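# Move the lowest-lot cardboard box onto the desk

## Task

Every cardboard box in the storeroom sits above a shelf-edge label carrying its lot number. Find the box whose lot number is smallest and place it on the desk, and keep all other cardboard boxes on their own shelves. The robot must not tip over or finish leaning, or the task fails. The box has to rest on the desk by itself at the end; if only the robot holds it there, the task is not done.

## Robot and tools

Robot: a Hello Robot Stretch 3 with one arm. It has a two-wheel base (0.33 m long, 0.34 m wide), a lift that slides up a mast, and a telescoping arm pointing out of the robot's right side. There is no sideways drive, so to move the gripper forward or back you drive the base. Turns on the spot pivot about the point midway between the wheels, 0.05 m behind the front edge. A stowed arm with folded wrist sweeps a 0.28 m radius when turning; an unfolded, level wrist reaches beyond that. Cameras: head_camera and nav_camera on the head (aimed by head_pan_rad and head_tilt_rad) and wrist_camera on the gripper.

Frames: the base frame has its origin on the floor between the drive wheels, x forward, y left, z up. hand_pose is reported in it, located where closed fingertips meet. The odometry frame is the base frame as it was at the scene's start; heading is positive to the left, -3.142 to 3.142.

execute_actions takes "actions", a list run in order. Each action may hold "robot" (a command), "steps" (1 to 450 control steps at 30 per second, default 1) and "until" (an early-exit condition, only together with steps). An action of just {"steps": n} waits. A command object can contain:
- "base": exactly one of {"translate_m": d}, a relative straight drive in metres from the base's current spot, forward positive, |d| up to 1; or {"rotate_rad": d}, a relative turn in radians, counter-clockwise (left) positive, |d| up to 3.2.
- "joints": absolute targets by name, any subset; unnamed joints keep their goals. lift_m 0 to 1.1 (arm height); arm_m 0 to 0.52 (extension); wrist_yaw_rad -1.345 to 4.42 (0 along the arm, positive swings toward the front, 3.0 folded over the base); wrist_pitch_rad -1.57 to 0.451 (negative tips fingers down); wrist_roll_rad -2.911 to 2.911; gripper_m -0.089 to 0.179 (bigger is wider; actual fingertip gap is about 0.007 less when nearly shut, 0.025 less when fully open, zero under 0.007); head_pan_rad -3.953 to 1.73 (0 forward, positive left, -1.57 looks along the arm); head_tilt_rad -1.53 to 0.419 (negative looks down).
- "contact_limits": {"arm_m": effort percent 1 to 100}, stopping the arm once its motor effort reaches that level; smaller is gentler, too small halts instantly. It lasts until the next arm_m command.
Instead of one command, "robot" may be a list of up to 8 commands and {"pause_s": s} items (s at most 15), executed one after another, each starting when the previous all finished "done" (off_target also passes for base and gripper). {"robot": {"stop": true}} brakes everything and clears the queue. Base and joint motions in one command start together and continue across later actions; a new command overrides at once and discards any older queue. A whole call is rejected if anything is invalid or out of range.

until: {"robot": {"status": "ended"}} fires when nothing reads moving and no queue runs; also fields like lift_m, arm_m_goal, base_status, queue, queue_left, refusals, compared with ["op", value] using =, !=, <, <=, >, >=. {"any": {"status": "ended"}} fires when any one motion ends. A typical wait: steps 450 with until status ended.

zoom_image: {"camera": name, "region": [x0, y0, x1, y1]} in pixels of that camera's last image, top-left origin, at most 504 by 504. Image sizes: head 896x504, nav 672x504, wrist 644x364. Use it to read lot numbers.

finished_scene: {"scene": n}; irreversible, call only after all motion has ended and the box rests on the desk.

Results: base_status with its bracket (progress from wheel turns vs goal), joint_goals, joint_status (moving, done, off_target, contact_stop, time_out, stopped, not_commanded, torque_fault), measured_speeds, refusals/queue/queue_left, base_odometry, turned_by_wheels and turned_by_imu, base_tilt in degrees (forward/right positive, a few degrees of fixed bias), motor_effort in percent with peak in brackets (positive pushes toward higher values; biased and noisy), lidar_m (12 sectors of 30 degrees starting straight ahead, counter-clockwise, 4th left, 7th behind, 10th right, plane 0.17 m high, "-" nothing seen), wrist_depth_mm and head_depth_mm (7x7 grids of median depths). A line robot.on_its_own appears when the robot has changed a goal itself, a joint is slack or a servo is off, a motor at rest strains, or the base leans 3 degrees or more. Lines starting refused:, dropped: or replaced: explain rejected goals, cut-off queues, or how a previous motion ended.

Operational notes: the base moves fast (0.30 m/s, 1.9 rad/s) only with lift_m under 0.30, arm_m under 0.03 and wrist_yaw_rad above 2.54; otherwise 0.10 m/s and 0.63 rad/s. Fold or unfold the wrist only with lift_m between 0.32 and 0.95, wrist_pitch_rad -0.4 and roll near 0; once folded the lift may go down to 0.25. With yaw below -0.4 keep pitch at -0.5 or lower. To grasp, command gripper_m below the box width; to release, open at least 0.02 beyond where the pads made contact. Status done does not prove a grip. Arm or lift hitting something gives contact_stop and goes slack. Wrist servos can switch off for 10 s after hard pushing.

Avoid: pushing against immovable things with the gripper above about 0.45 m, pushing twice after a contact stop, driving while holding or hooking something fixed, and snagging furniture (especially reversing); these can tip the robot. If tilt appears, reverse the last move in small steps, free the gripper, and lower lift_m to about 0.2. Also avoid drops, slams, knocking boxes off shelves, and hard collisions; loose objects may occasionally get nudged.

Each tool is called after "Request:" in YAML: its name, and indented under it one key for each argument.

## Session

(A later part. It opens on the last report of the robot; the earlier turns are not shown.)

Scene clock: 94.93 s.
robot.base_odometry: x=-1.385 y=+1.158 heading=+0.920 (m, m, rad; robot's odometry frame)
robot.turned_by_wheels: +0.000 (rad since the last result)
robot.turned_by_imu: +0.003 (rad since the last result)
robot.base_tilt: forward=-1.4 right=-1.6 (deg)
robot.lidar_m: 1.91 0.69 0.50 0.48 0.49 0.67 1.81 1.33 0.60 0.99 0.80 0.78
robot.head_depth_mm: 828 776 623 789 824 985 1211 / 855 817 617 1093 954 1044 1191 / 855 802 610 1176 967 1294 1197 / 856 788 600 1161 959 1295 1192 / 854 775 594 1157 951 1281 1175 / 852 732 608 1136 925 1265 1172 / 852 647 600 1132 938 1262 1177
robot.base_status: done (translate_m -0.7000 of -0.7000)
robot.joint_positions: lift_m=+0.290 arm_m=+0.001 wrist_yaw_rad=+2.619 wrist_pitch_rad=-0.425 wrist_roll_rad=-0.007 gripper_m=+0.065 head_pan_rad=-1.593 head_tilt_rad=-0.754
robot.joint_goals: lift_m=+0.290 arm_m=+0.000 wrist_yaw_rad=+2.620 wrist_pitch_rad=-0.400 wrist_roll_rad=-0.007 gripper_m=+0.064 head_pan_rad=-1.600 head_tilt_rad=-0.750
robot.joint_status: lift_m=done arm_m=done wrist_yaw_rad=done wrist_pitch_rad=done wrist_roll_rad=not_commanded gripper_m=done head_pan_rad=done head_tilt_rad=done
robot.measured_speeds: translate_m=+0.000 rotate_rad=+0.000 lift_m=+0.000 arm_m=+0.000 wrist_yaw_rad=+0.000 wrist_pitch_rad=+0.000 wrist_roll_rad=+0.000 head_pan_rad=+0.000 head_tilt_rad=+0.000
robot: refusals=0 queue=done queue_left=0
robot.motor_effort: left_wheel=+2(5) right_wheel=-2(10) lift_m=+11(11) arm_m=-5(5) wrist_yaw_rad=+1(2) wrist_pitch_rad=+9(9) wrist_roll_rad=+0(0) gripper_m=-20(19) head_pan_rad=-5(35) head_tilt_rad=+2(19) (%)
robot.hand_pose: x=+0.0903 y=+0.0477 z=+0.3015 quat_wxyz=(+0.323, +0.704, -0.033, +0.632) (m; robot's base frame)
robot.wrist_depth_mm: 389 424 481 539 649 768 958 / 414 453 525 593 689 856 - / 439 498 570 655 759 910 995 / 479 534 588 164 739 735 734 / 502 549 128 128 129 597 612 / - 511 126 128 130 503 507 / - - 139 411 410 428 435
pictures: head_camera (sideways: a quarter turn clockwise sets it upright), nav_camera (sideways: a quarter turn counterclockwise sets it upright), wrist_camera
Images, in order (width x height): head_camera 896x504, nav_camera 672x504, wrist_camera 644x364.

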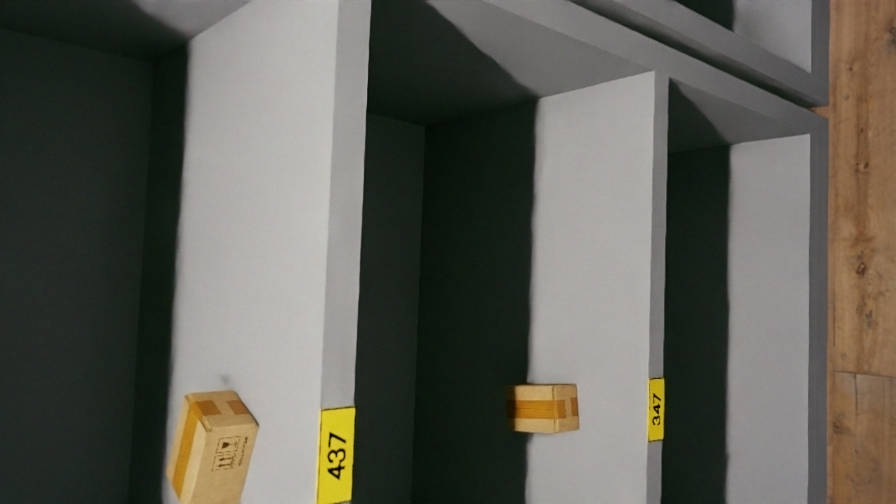

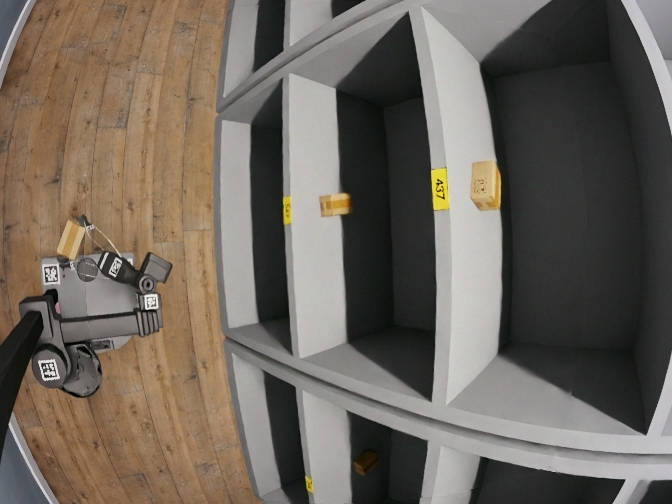

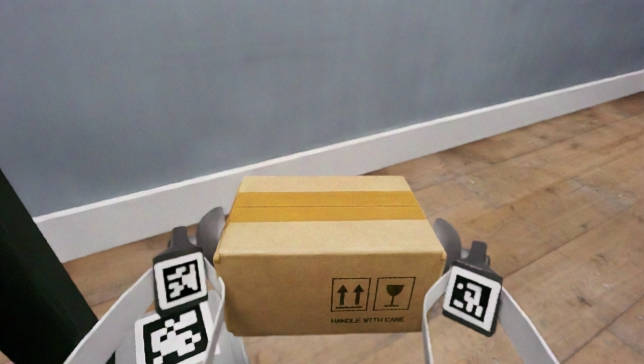

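Request:
execute_actions:
  actions:
    - {"robot":[{"base":{"translate_m":-1.0},"joints":{"head_pan_rad":-2.6,"head_tilt_rad":-0.6}},{"base":{"translate_m":-0.55}},{"base":{"rotate_rad":1.57}}],"steps":450,"until":{"robot":{"status":"ended"}}}

Scene clock: 105.67 s.
robot.base_odometry: x=-2.324 y=-0.076 heading=+2.490 (m, m, rad; robot's odometry frame)
robot.turned_by_wheels: +1.570 (rad since the last result)
robot.turned_by_imu: +1.566 (rad since the last result)
robot.base_tilt: forward=-1.3 right=-1.7 (deg)
robot.lidar_m: 0.46 0.48 0.65 0.73 0.75 1.01 2.64 0.63 1.30 1.97 0.67 0.48
robot.head_depth_mm: 2858 3010 3227 2536 1954 1592 1343 / 695 813 975 2309 1929 1571 1327 / 568 640 743 881 1078 1389 1323 / 537 582 646 715 821 963 1201 / 1051 1119 792 1359 1102 1345 1220 / 1111 1171 821 1394 1093 1408 1272 / 1179 1231 867 1386 1125 1428 1287
robot.base_status: done (rotate_rad +1.5699 of +1.5700)
robot.joint_positions: lift_m=+0.290 arm_m=+0.001 wrist_yaw_rad=+2.619 wrist_pitch_rad=-0.425 wrist_roll_rad=-0.007 gripper_m=+0.065 head_pan_rad=-2.593 head_tilt_rad=-0.605
robot.joint_goals: lift_m=+0.290 arm_m=+0.000 wrist_yaw_rad=+2.620 wrist_pitch_rad=-0.400 wrist_roll_rad=-0.007 gripper_m=+0.064 head_pan_rad=-2.600 head_tilt_rad=-0.600
robot.joint_status: lift_m=done arm_m=done wrist_yaw_rad=done wrist_pitch_rad=done wrist_roll_rad=not_commanded gripper_m=done head_pan_rad=done head_tilt_rad=done
robot.measured_speeds: translate_m=+0.000 rotate_rad=+0.000 lift_m=+0.000 arm_m=+0.000 wrist_yaw_rad=+0.000 wrist_pitch_rad=+0.000 wrist_roll_rad=+0.000 head_pan_rad=+0.000 head_tilt_rad=+0.000
robot: refusals=0 queue=done queue_left=0
robot.motor_effort: left_wheel=-1(6) right_wheel=+3(14) lift_m=+11(11) arm_m=-5(5) wrist_yaw_rad=+1(1) wrist_pitch_rad=+8(9) wrist_roll_rad=+0(0) gripper_m=-19(20) head_pan_rad=-4(51) head_tilt_rad=+2(12) (%)
robot.hand_pose: x=+0.0903 y=+0.0477 z=+0.3015 quat_wxyz=(+0.323, +0.704, -0.033, +0.632) (m; robot's base frame)
robot.wrist_depth_mm: 559 631 723 767 546 411 334 / 604 680 754 805 578 430 342 / 649 707 810 842 608 456 358 / 673 709 712 165 569 472 366 / 586 579 127 128 130 481 386 / - 498 126 129 129 482 392 / - - 139 407 418 421 405
pictures: head_camera (sideways: a quarter turn clockwise sets it upright), nav_camera (sideways: a quarter turn counterclockwise sets it upright), wrist_camera
Images, in order (width x height): head_camera 896x504, nav_camera 672x504, wrist_camera 644x364.

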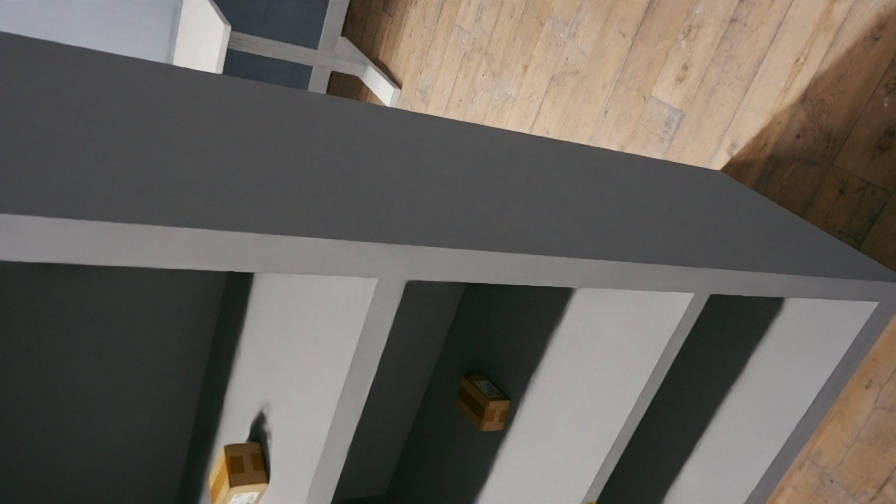

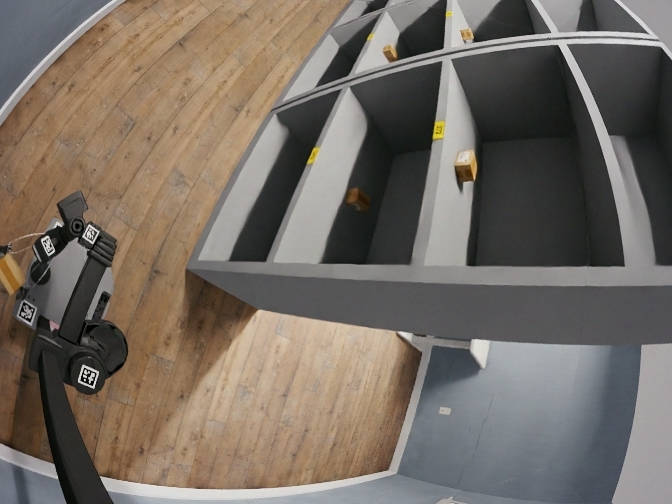

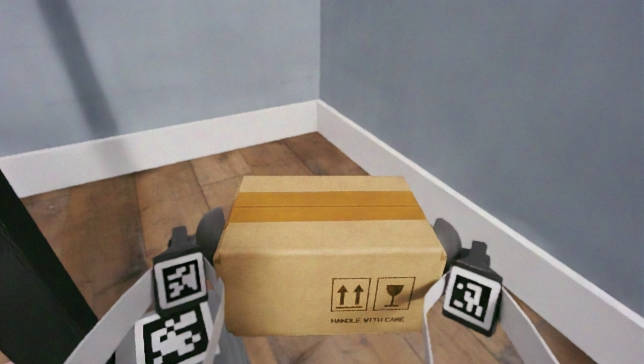

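Request:
execute_actions:
  actions:
    - {"robot":[{"base":{"translate_m":-1.0},"joints":{"head_pan_rad":-2.4,"head_tilt_rad":-0.6}},{"base":{"translate_m":-1.0}}],"steps":450,"until":{"robot":{"status":"ended"}}}

Scene clock: 115.80 s.
robot.base_odometry: x=-0.734 y=-1.289 heading=+2.490 (m, m, rad; robot's odometry frame)
robot.turned_by_wheels: +0.000 (rad since the last result)
robot.turned_by_imu: +0.003 (rad since the last result)
robot.base_tilt: forward=-1.4 right=-1.6 (deg)
robot.lidar_m: 1.22 1.00 0.72 0.68 0.71 0.95 1.30 1.09 1.51 3.60 1.44 1.05
robot.head_depth_mm: 1220 1289 1383 1489 1620 1593 1339 / 1301 1387 1464 1622 1751 1576 1331 / 1393 1495 1544 1746 1865 1568 1314 / 1491 1626 1521 1187 1514 1547 1314 / 1631 1774 1495 1075 1879 1505 1300 / 1770 1911 1487 1058 1859 1527 1290 / 1962 2102 1449 1190 1857 1517 1279
robot.base_status: done (translate_m -1.0000 of -1.0000)
robot.joint_positions: lift_m=+0.290 arm_m=+0.001 wrist_yaw_rad=+2.619 wrist_pitch_rad=-0.425 wrist_roll_rad=-0.007 gripper_m=+0.065 head_pan_rad=-2.407 head_tilt_rad=-0.605
robot.joint_goals: lift_m=+0.290 arm_m=+0.000 wrist_yaw_rad=+2.620 wrist_pitch_rad=-0.400 wrist_roll_rad=-0.007 gripper_m=+0.064 head_pan_rad=-2.400 head_tilt_rad=-0.600
robot.joint_status: lift_m=done arm_m=done wrist_yaw_rad=done wrist_pitch_rad=done wrist_roll_rad=not_commanded gripper_m=done head_pan_rad=done head_tilt_rad=done
robot.measured_speeds: translate_m=+0.000 rotate_rad=+0.000 lift_m=+0.000 arm_m=+0.000 wrist_yaw_rad=+0.000 wrist_pitch_rad=+0.000 wrist_roll_rad=+0.000 head_pan_rad=+0.000 head_tilt_rad=+0.000
robot: refusals=0 queue=done queue_left=0
robot.motor_effort: left_wheel=-1(8) right_wheel=+3(6) lift_m=+11(11) arm_m=-4(5) wrist_yaw_rad=+1(1) wrist_pitch_rad=+8(8) wrist_roll_rad=+0(0) gripper_m=-20(19) head_pan_rad=+4(23) head_tilt_rad=+2(1) (%)
robot.hand_pose: x=+0.0903 y=+0.0477 z=+0.3015 quat_wxyz=(+0.323, +0.704, -0.033, +0.632) (m; robot's base frame)
robot.wrist_depth_mm: 548 593 662 751 881 - - / 568 638 722 828 992 - - / 620 684 785 866 957 971 982 / 643 676 715 164 753 749 760 / 579 591 127 128 130 600 608 / - 501 126 128 129 512 502 / - - 139 404 416 429 439
pictures: head_camera (sideways: a quarter turn clockwise sets it upright), nav_camera (sideways: a quarter turn counterclockwise sets it upright), wrist_camera
Images, in order (width x height): head_camera 896x504, nav_camera 672x504, wrist_camera 644x364.

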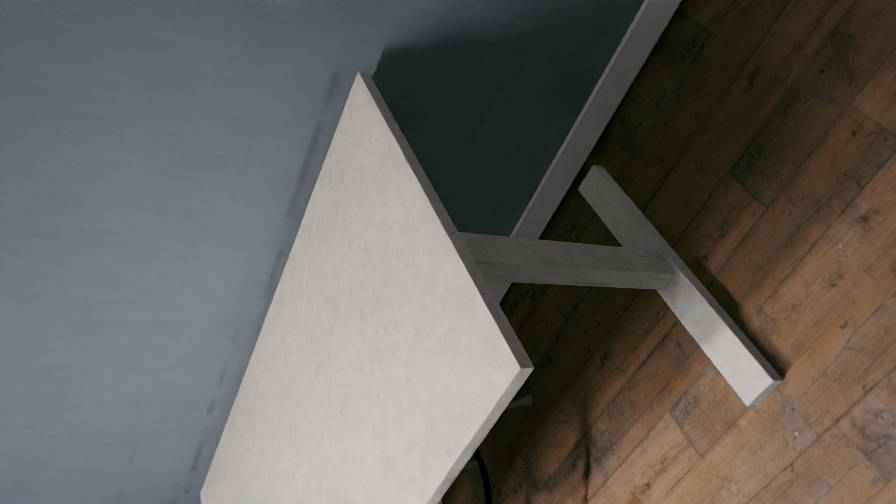

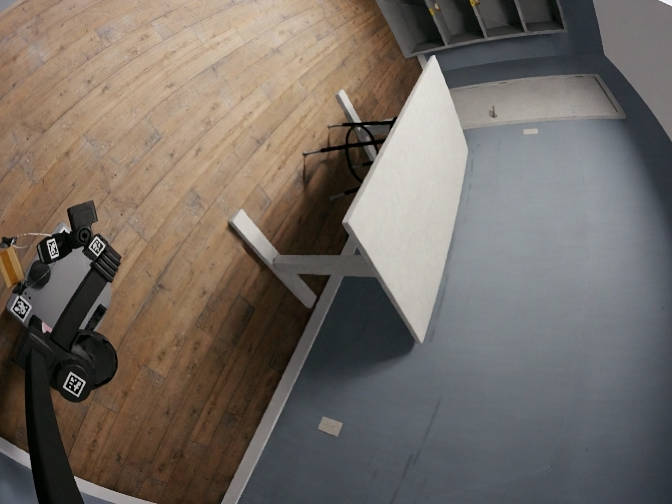

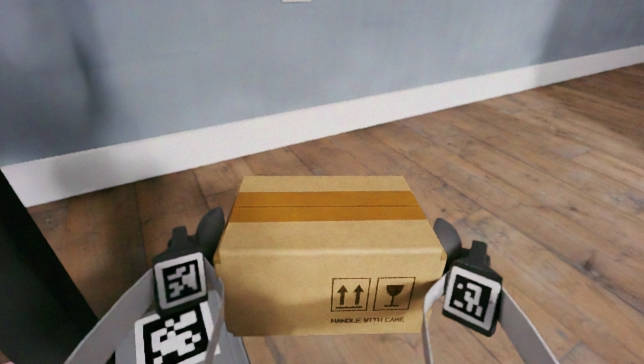

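Request:
execute_actions:
  actions:
    - {"robot":[{"base":{"translate_m":-0.65},"joints":{"head_pan_rad":-1.6,"head_tilt_rad":-0.7}},{"joints":{"lift_m":0.82,"wrist_yaw_rad":0.0}}],"steps":450,"until":{"robot":{"status":"ended"}}}

Scene clock: 125.67 s.
robot.base_odometry: x=-0.217 y=-1.683 heading=+2.490 (m, m, rad; robot's odometry frame)
robot.turned_by_wheels: +0.000 (rad since the last result)
robot.turned_by_imu: +0.003 (rad since the last result)
robot.base_tilt: forward=-1.3 right=-1.4 (deg)
robot.lidar_m: 1.68 0.97 0.70 0.67 0.69 0.69 0.65 0.68 0.74 0.74 2.38 1.71
robot.head_depth_mm: 1798 1701 1308 984 1559 1487 1327 / 2412 1904 1281 971 1016 1480 - / 3572 1873 1267 961 990 1214 - / 3624 1835 1253 949 832 515 - / 3597 1799 1234 937 830 929 1233 / 3585 3586 2635 929 1588 1439 1243 / 3402 3605 2732 2081 1692 1427 1227
robot.base_status: done (translate_m -0.6500 of -0.6500)
robot.joint_positions: lift_m=+0.820 arm_m=+0.001 wrist_yaw_rad=+0.002 wrist_pitch_rad=-0.425 wrist_roll_rad=-0.007 gripper_m=+0.065 head_pan_rad=-1.607 head_tilt_rad=-0.691
robot.joint_goals: lift_m=+0.820 arm_m=+0.000 wrist_yaw_rad=+0.000 wrist_pitch_rad=-0.400 wrist_roll_rad=-0.007 gripper_m=+0.064 head_pan_rad=-1.600 head_tilt_rad=-0.700
robot.joint_status: lift_m=done arm_m=done wrist_yaw_rad=done wrist_pitch_rad=done wrist_roll_rad=not_commanded gripper_m=done head_pan_rad=done head_tilt_rad=done
robot.measured_speeds: translate_m=+0.000 rotate_rad=+0.000 lift_m=+0.000 arm_m=+0.000 wrist_yaw_rad=+0.000 wrist_pitch_rad=+0.000 wrist_roll_rad=+0.000 head_pan_rad=+0.000 head_tilt_rad=+0.000
robot: refusals=0 queue=done queue_left=0
robot.motor_effort: left_wheel=-1(8) right_wheel=+3(5) lift_m=+25(27) arm_m=-5(5) wrist_yaw_rad=-2(3) wrist_pitch_rad=+9(9) wrist_roll_rad=+0(0) gripper_m=-19(20) head_pan_rad=+4(48) head_tilt_rad=-3(12) (%)
robot.hand_pose: x=-0.0212 y=-0.3694 z=+0.8305 quat_wxyz=(+0.694, +0.151, -0.688, -0.149) (m; robot's base frame)
robot.wrist_depth_mm: - - - - - - 734 / - - - 755 768 794 672 / - - 554 518 539 534 535 / - - 425 165 421 425 431 / - - 127 128 129 - 706 / - - 126 128 129 964 707 / 949 975 933 866 878 928 715
pictures: head_camera (sideways: a quarter turn clockwise sets it upright), nav_camera (sideways: a quarter turn counterclockwise sets it upright), wrist_camera
Images, in order (width x height): head_camera 896x504, nav_camera 672x504, wrist_camera 644x364.

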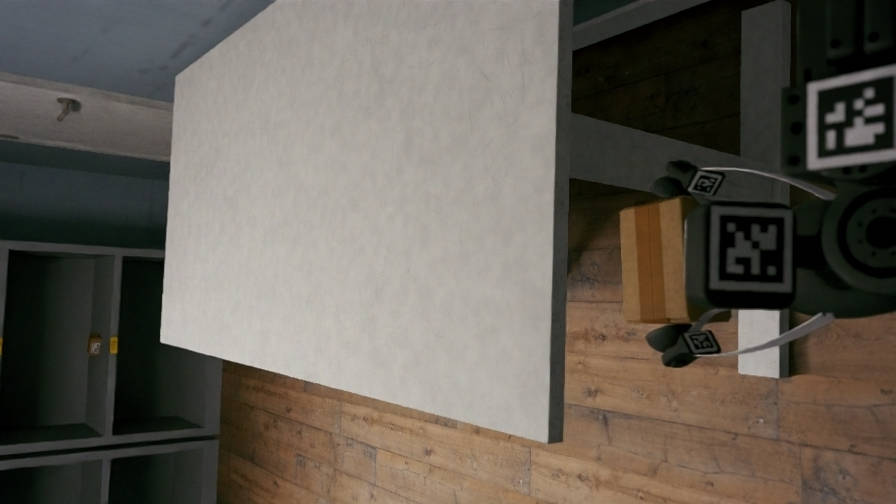

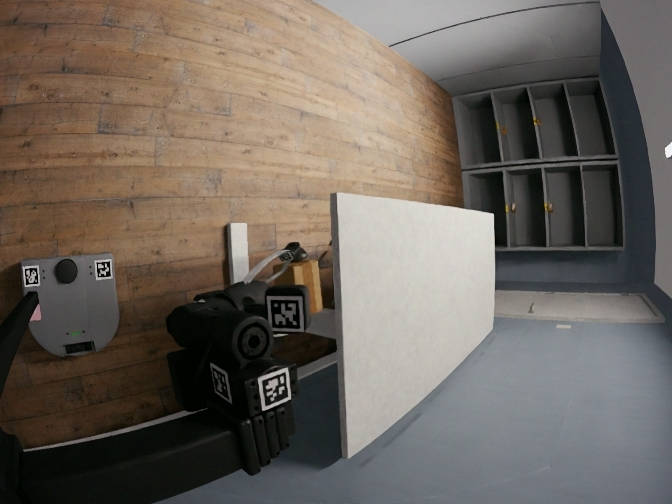

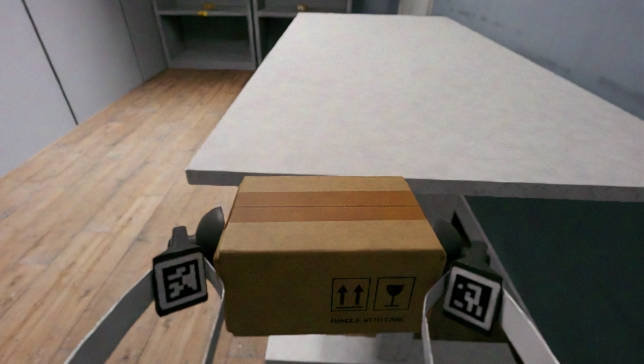

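Request:
execute_actions:
  actions:
    - {"robot":[{"joints":{"lift_m":0.76,"arm_m":0.46}}],"steps":450,"until":{"robot":{"status":"ended"}}}

Scene clock: 130.23 s.
robot.base_odometry: x=-0.217 y=-1.683 heading=+2.490 (m, m, rad; robot's odometry frame)
robot.turned_by_wheels: +0.000 (rad since the last result)
robot.turned_by_imu: +0.001 (rad since the last result)
robot.base_tilt: forward=-1.3 right=-1.6 (deg)
robot.lidar_m: 1.68 0.97 0.70 0.67 0.69 0.68 0.65 0.67 0.74 0.74 2.38 1.71
robot.head_depth_mm: 1808 1700 1307 980 1561 1517 - / 2407 1901 1285 990 - - 1246 / 3574 1848 1323 - 1062 1213 1254 / 3587 1835 1313 874 1597 1456 1253 / 3527 1798 1229 912 1599 1442 1248 / 3619 3626 2641 931 1584 1434 1240 / 3296 3580 2750 2086 1688 1426 1234
robot.base_status: done (translate_m -0.6500 of -0.6500)
robot.joint_positions: lift_m=+0.760 arm_m=+0.460 wrist_yaw_rad=+0.001 wrist_pitch_rad=-0.426 wrist_roll_rad=-0.007 gripper_m=+0.065 head_pan_rad=-1.607 head_tilt_rad=-0.691
robot.joint_goals: lift_m=+0.760 arm_m=+0.460 wrist_yaw_rad=+0.000 wrist_pitch_rad=-0.400 wrist_roll_rad=-0.007 gripper_m=+0.064 head_pan_rad=-1.600 head_tilt_rad=-0.700
robot.joint_status: lift_m=done arm_m=done wrist_yaw_rad=done wrist_pitch_rad=done wrist_roll_rad=not_commanded gripper_m=done head_pan_rad=done head_tilt_rad=done
robot.measured_speeds: translate_m=+0.000 rotate_rad=+0.000 lift_m=+0.000 arm_m=+0.000 wrist_yaw_rad=+0.000 wrist_pitch_rad=+0.000 wrist_roll_rad=+0.000 head_pan_rad=+0.000 head_tilt_rad=+0.000
robot: refusals=0 queue=done queue_left=0
robot.motor_effort: left_wheel=-1(1) right_wheel=+3(3) lift_m=+11(23) arm_m=+3(3) wrist_yaw_rad=-1(2) wrist_pitch_rad=+8(8) wrist_roll_rad=+0(0) gripper_m=-19(20) head_pan_rad=+4(4) head_tilt_rad=-3(3) (%)
robot.hand_pose: x=-0.0214 y=-0.8280 z=+0.7714 quat_wxyz=(+0.694, +0.150, -0.688, -0.149) (m; robot's base frame)
robot.wrist_depth_mm: - - - 975 - 948 731 / - - 600 558 553 573 579 / - - 381 383 386 391 395 / - 290 292 164 298 302 307 / - 235 127 128 129 243 244 / 204 203 127 128 129 204 205 / 173 172 169 165 168 174 175
pictures: head_camera (sideways: a quarter turn clockwise sets it upright), nav_camera (sideways: a quarter turn counterclockwise sets it upright), wrist_camera
Images, in order (width x height): head_camera 896x504, nav_camera 672x504, wrist_camera 644x364.

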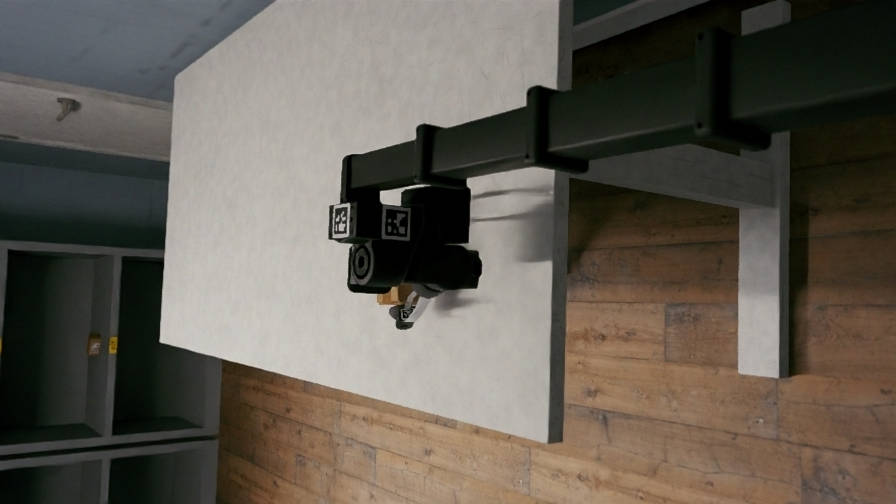

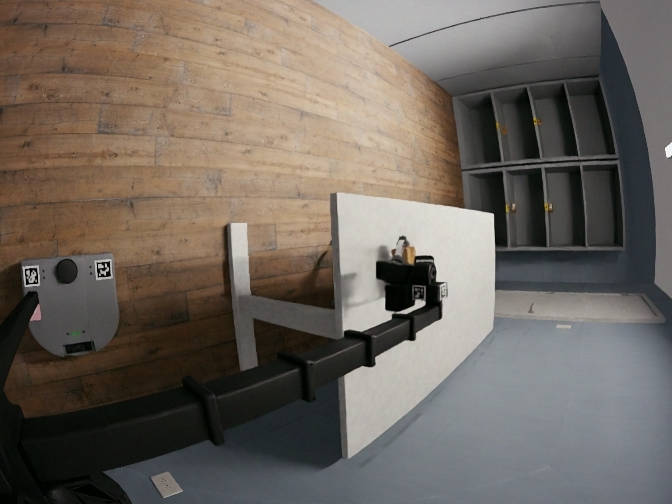

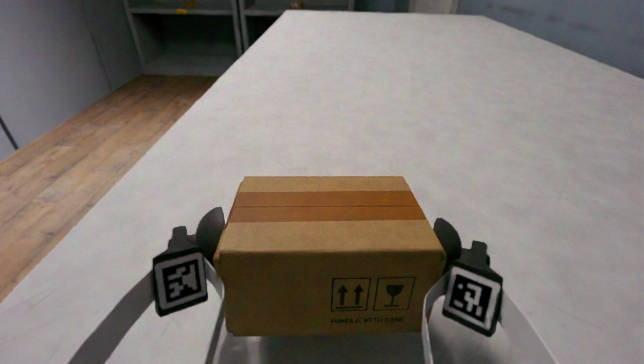

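Request:
execute_actions:
  actions:
    - {"robot":[{"joints":{"lift_m":0.72}},{"joints":{"gripper_m":0.15}},{"joints":{"lift_m":0.76,"arm_m":0.3,"head_tilt_rad":-0.6}}],"steps":450,"until":{"robot":{"status":"ended"}}}

Scene clock: 135.17 s.
robot.base_odometry: x=-0.217 y=-1.683 heading=+2.490 (m, m, rad; robot's odometry frame)
robot.turned_by_wheels: +0.000 (rad since the last result)
robot.turned_by_imu: +0.001 (rad since the last result)
robot.base_tilt: forward=-1.2 right=-1.7 (deg)
robot.lidar_m: 1.68 0.97 0.70 0.67 0.69 0.68 0.66 0.68 0.74 0.74 2.39 1.71
robot.head_depth_mm: 1802 1788 1597 1125 864 1578 1367 / 2414 2343 1579 1110 884 - - / 3579 3785 1547 1101 - 1111 1242 / 3527 3813 1510 1092 - 1518 1273 / 3515 3851 1490 1070 832 1531 1265 / 3525 3864 3359 1151 852 1525 1288 / 3271 3773 3297 2385 1840 1526 1285
robot.base_status: done (translate_m -0.6500 of -0.6500)
robot.joint_positions: lift_m=+0.760 arm_m=+0.300 wrist_yaw_rad=+0.001 wrist_pitch_rad=-0.415 wrist_roll_rad=-0.007 gripper_m=+0.150 head_pan_rad=-1.607 head_tilt_rad=-0.606
robot.joint_goals: lift_m=+0.760 arm_m=+0.300 wrist_yaw_rad=+0.000 wrist_pitch_rad=-0.400 wrist_roll_rad=-0.007 gripper_m=+0.150 head_pan_rad=-1.600 head_tilt_rad=-0.600
robot.joint_status: lift_m=done arm_m=done wrist_yaw_rad=done wrist_pitch_rad=done wrist_roll_rad=not_commanded gripper_m=done head_pan_rad=done head_tilt_rad=done
robot.measured_speeds: translate_m=+0.000 rotate_rad=+0.000 lift_m=+0.000 arm_m=+0.000 wrist_yaw_rad=+0.000 wrist_pitch_rad=+0.000 wrist_roll_rad=+0.000 head_pan_rad=+0.000 head_tilt_rad=+0.000
robot: refusals=0 queue=done queue_left=0
robot.motor_effort: left_wheel=-1(1) right_wheel=+3(3) lift_m=+25(27) arm_m=-5(5) wrist_yaw_rad=-1(1) wrist_pitch_rad=+5(9) wrist_roll_rad=+0(0) gripper_m=+0(80) head_pan_rad=+3(4) head_tilt_rad=+3(9) (%)
robot.hand_pose: x=-0.0214 y=-0.6702 z=+0.7729 quat_wxyz=(+0.694, +0.147, -0.689, -0.145) (m; robot's base frame)
robot.wrist_depth_mm: - - - - - 935 727 / - - 697 577 576 599 614 / - - 392 278 404 401 411 / - 310 298 289 304 308 312 / - 248 243 243 246 256 249 / 208 - 202 205 206 - 208 / - 173 175 177 176 172 178
pictures: head_camera (sideways: a quarter turn clockwise sets it upright), nav_camera (sideways: a quarter turn counterclockwise sets it upright), wrist_camera
Images, in order (width x height): head_camera 896x504, nav_camera 672x504, wrist_camera 644x364.

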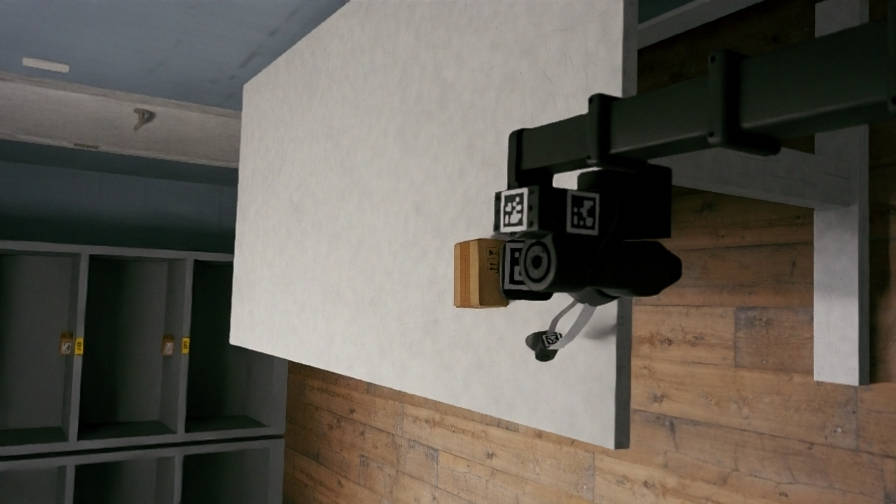

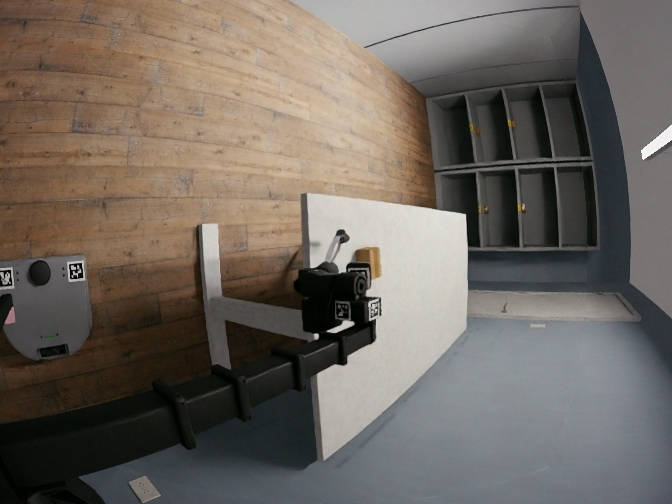

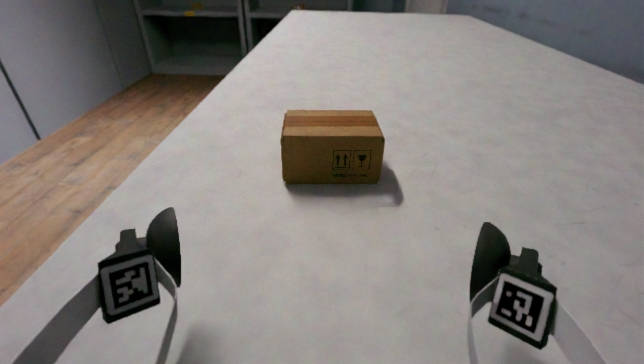

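Request:
finished_scene:
  scene: 1

The scene is finished: the task was done.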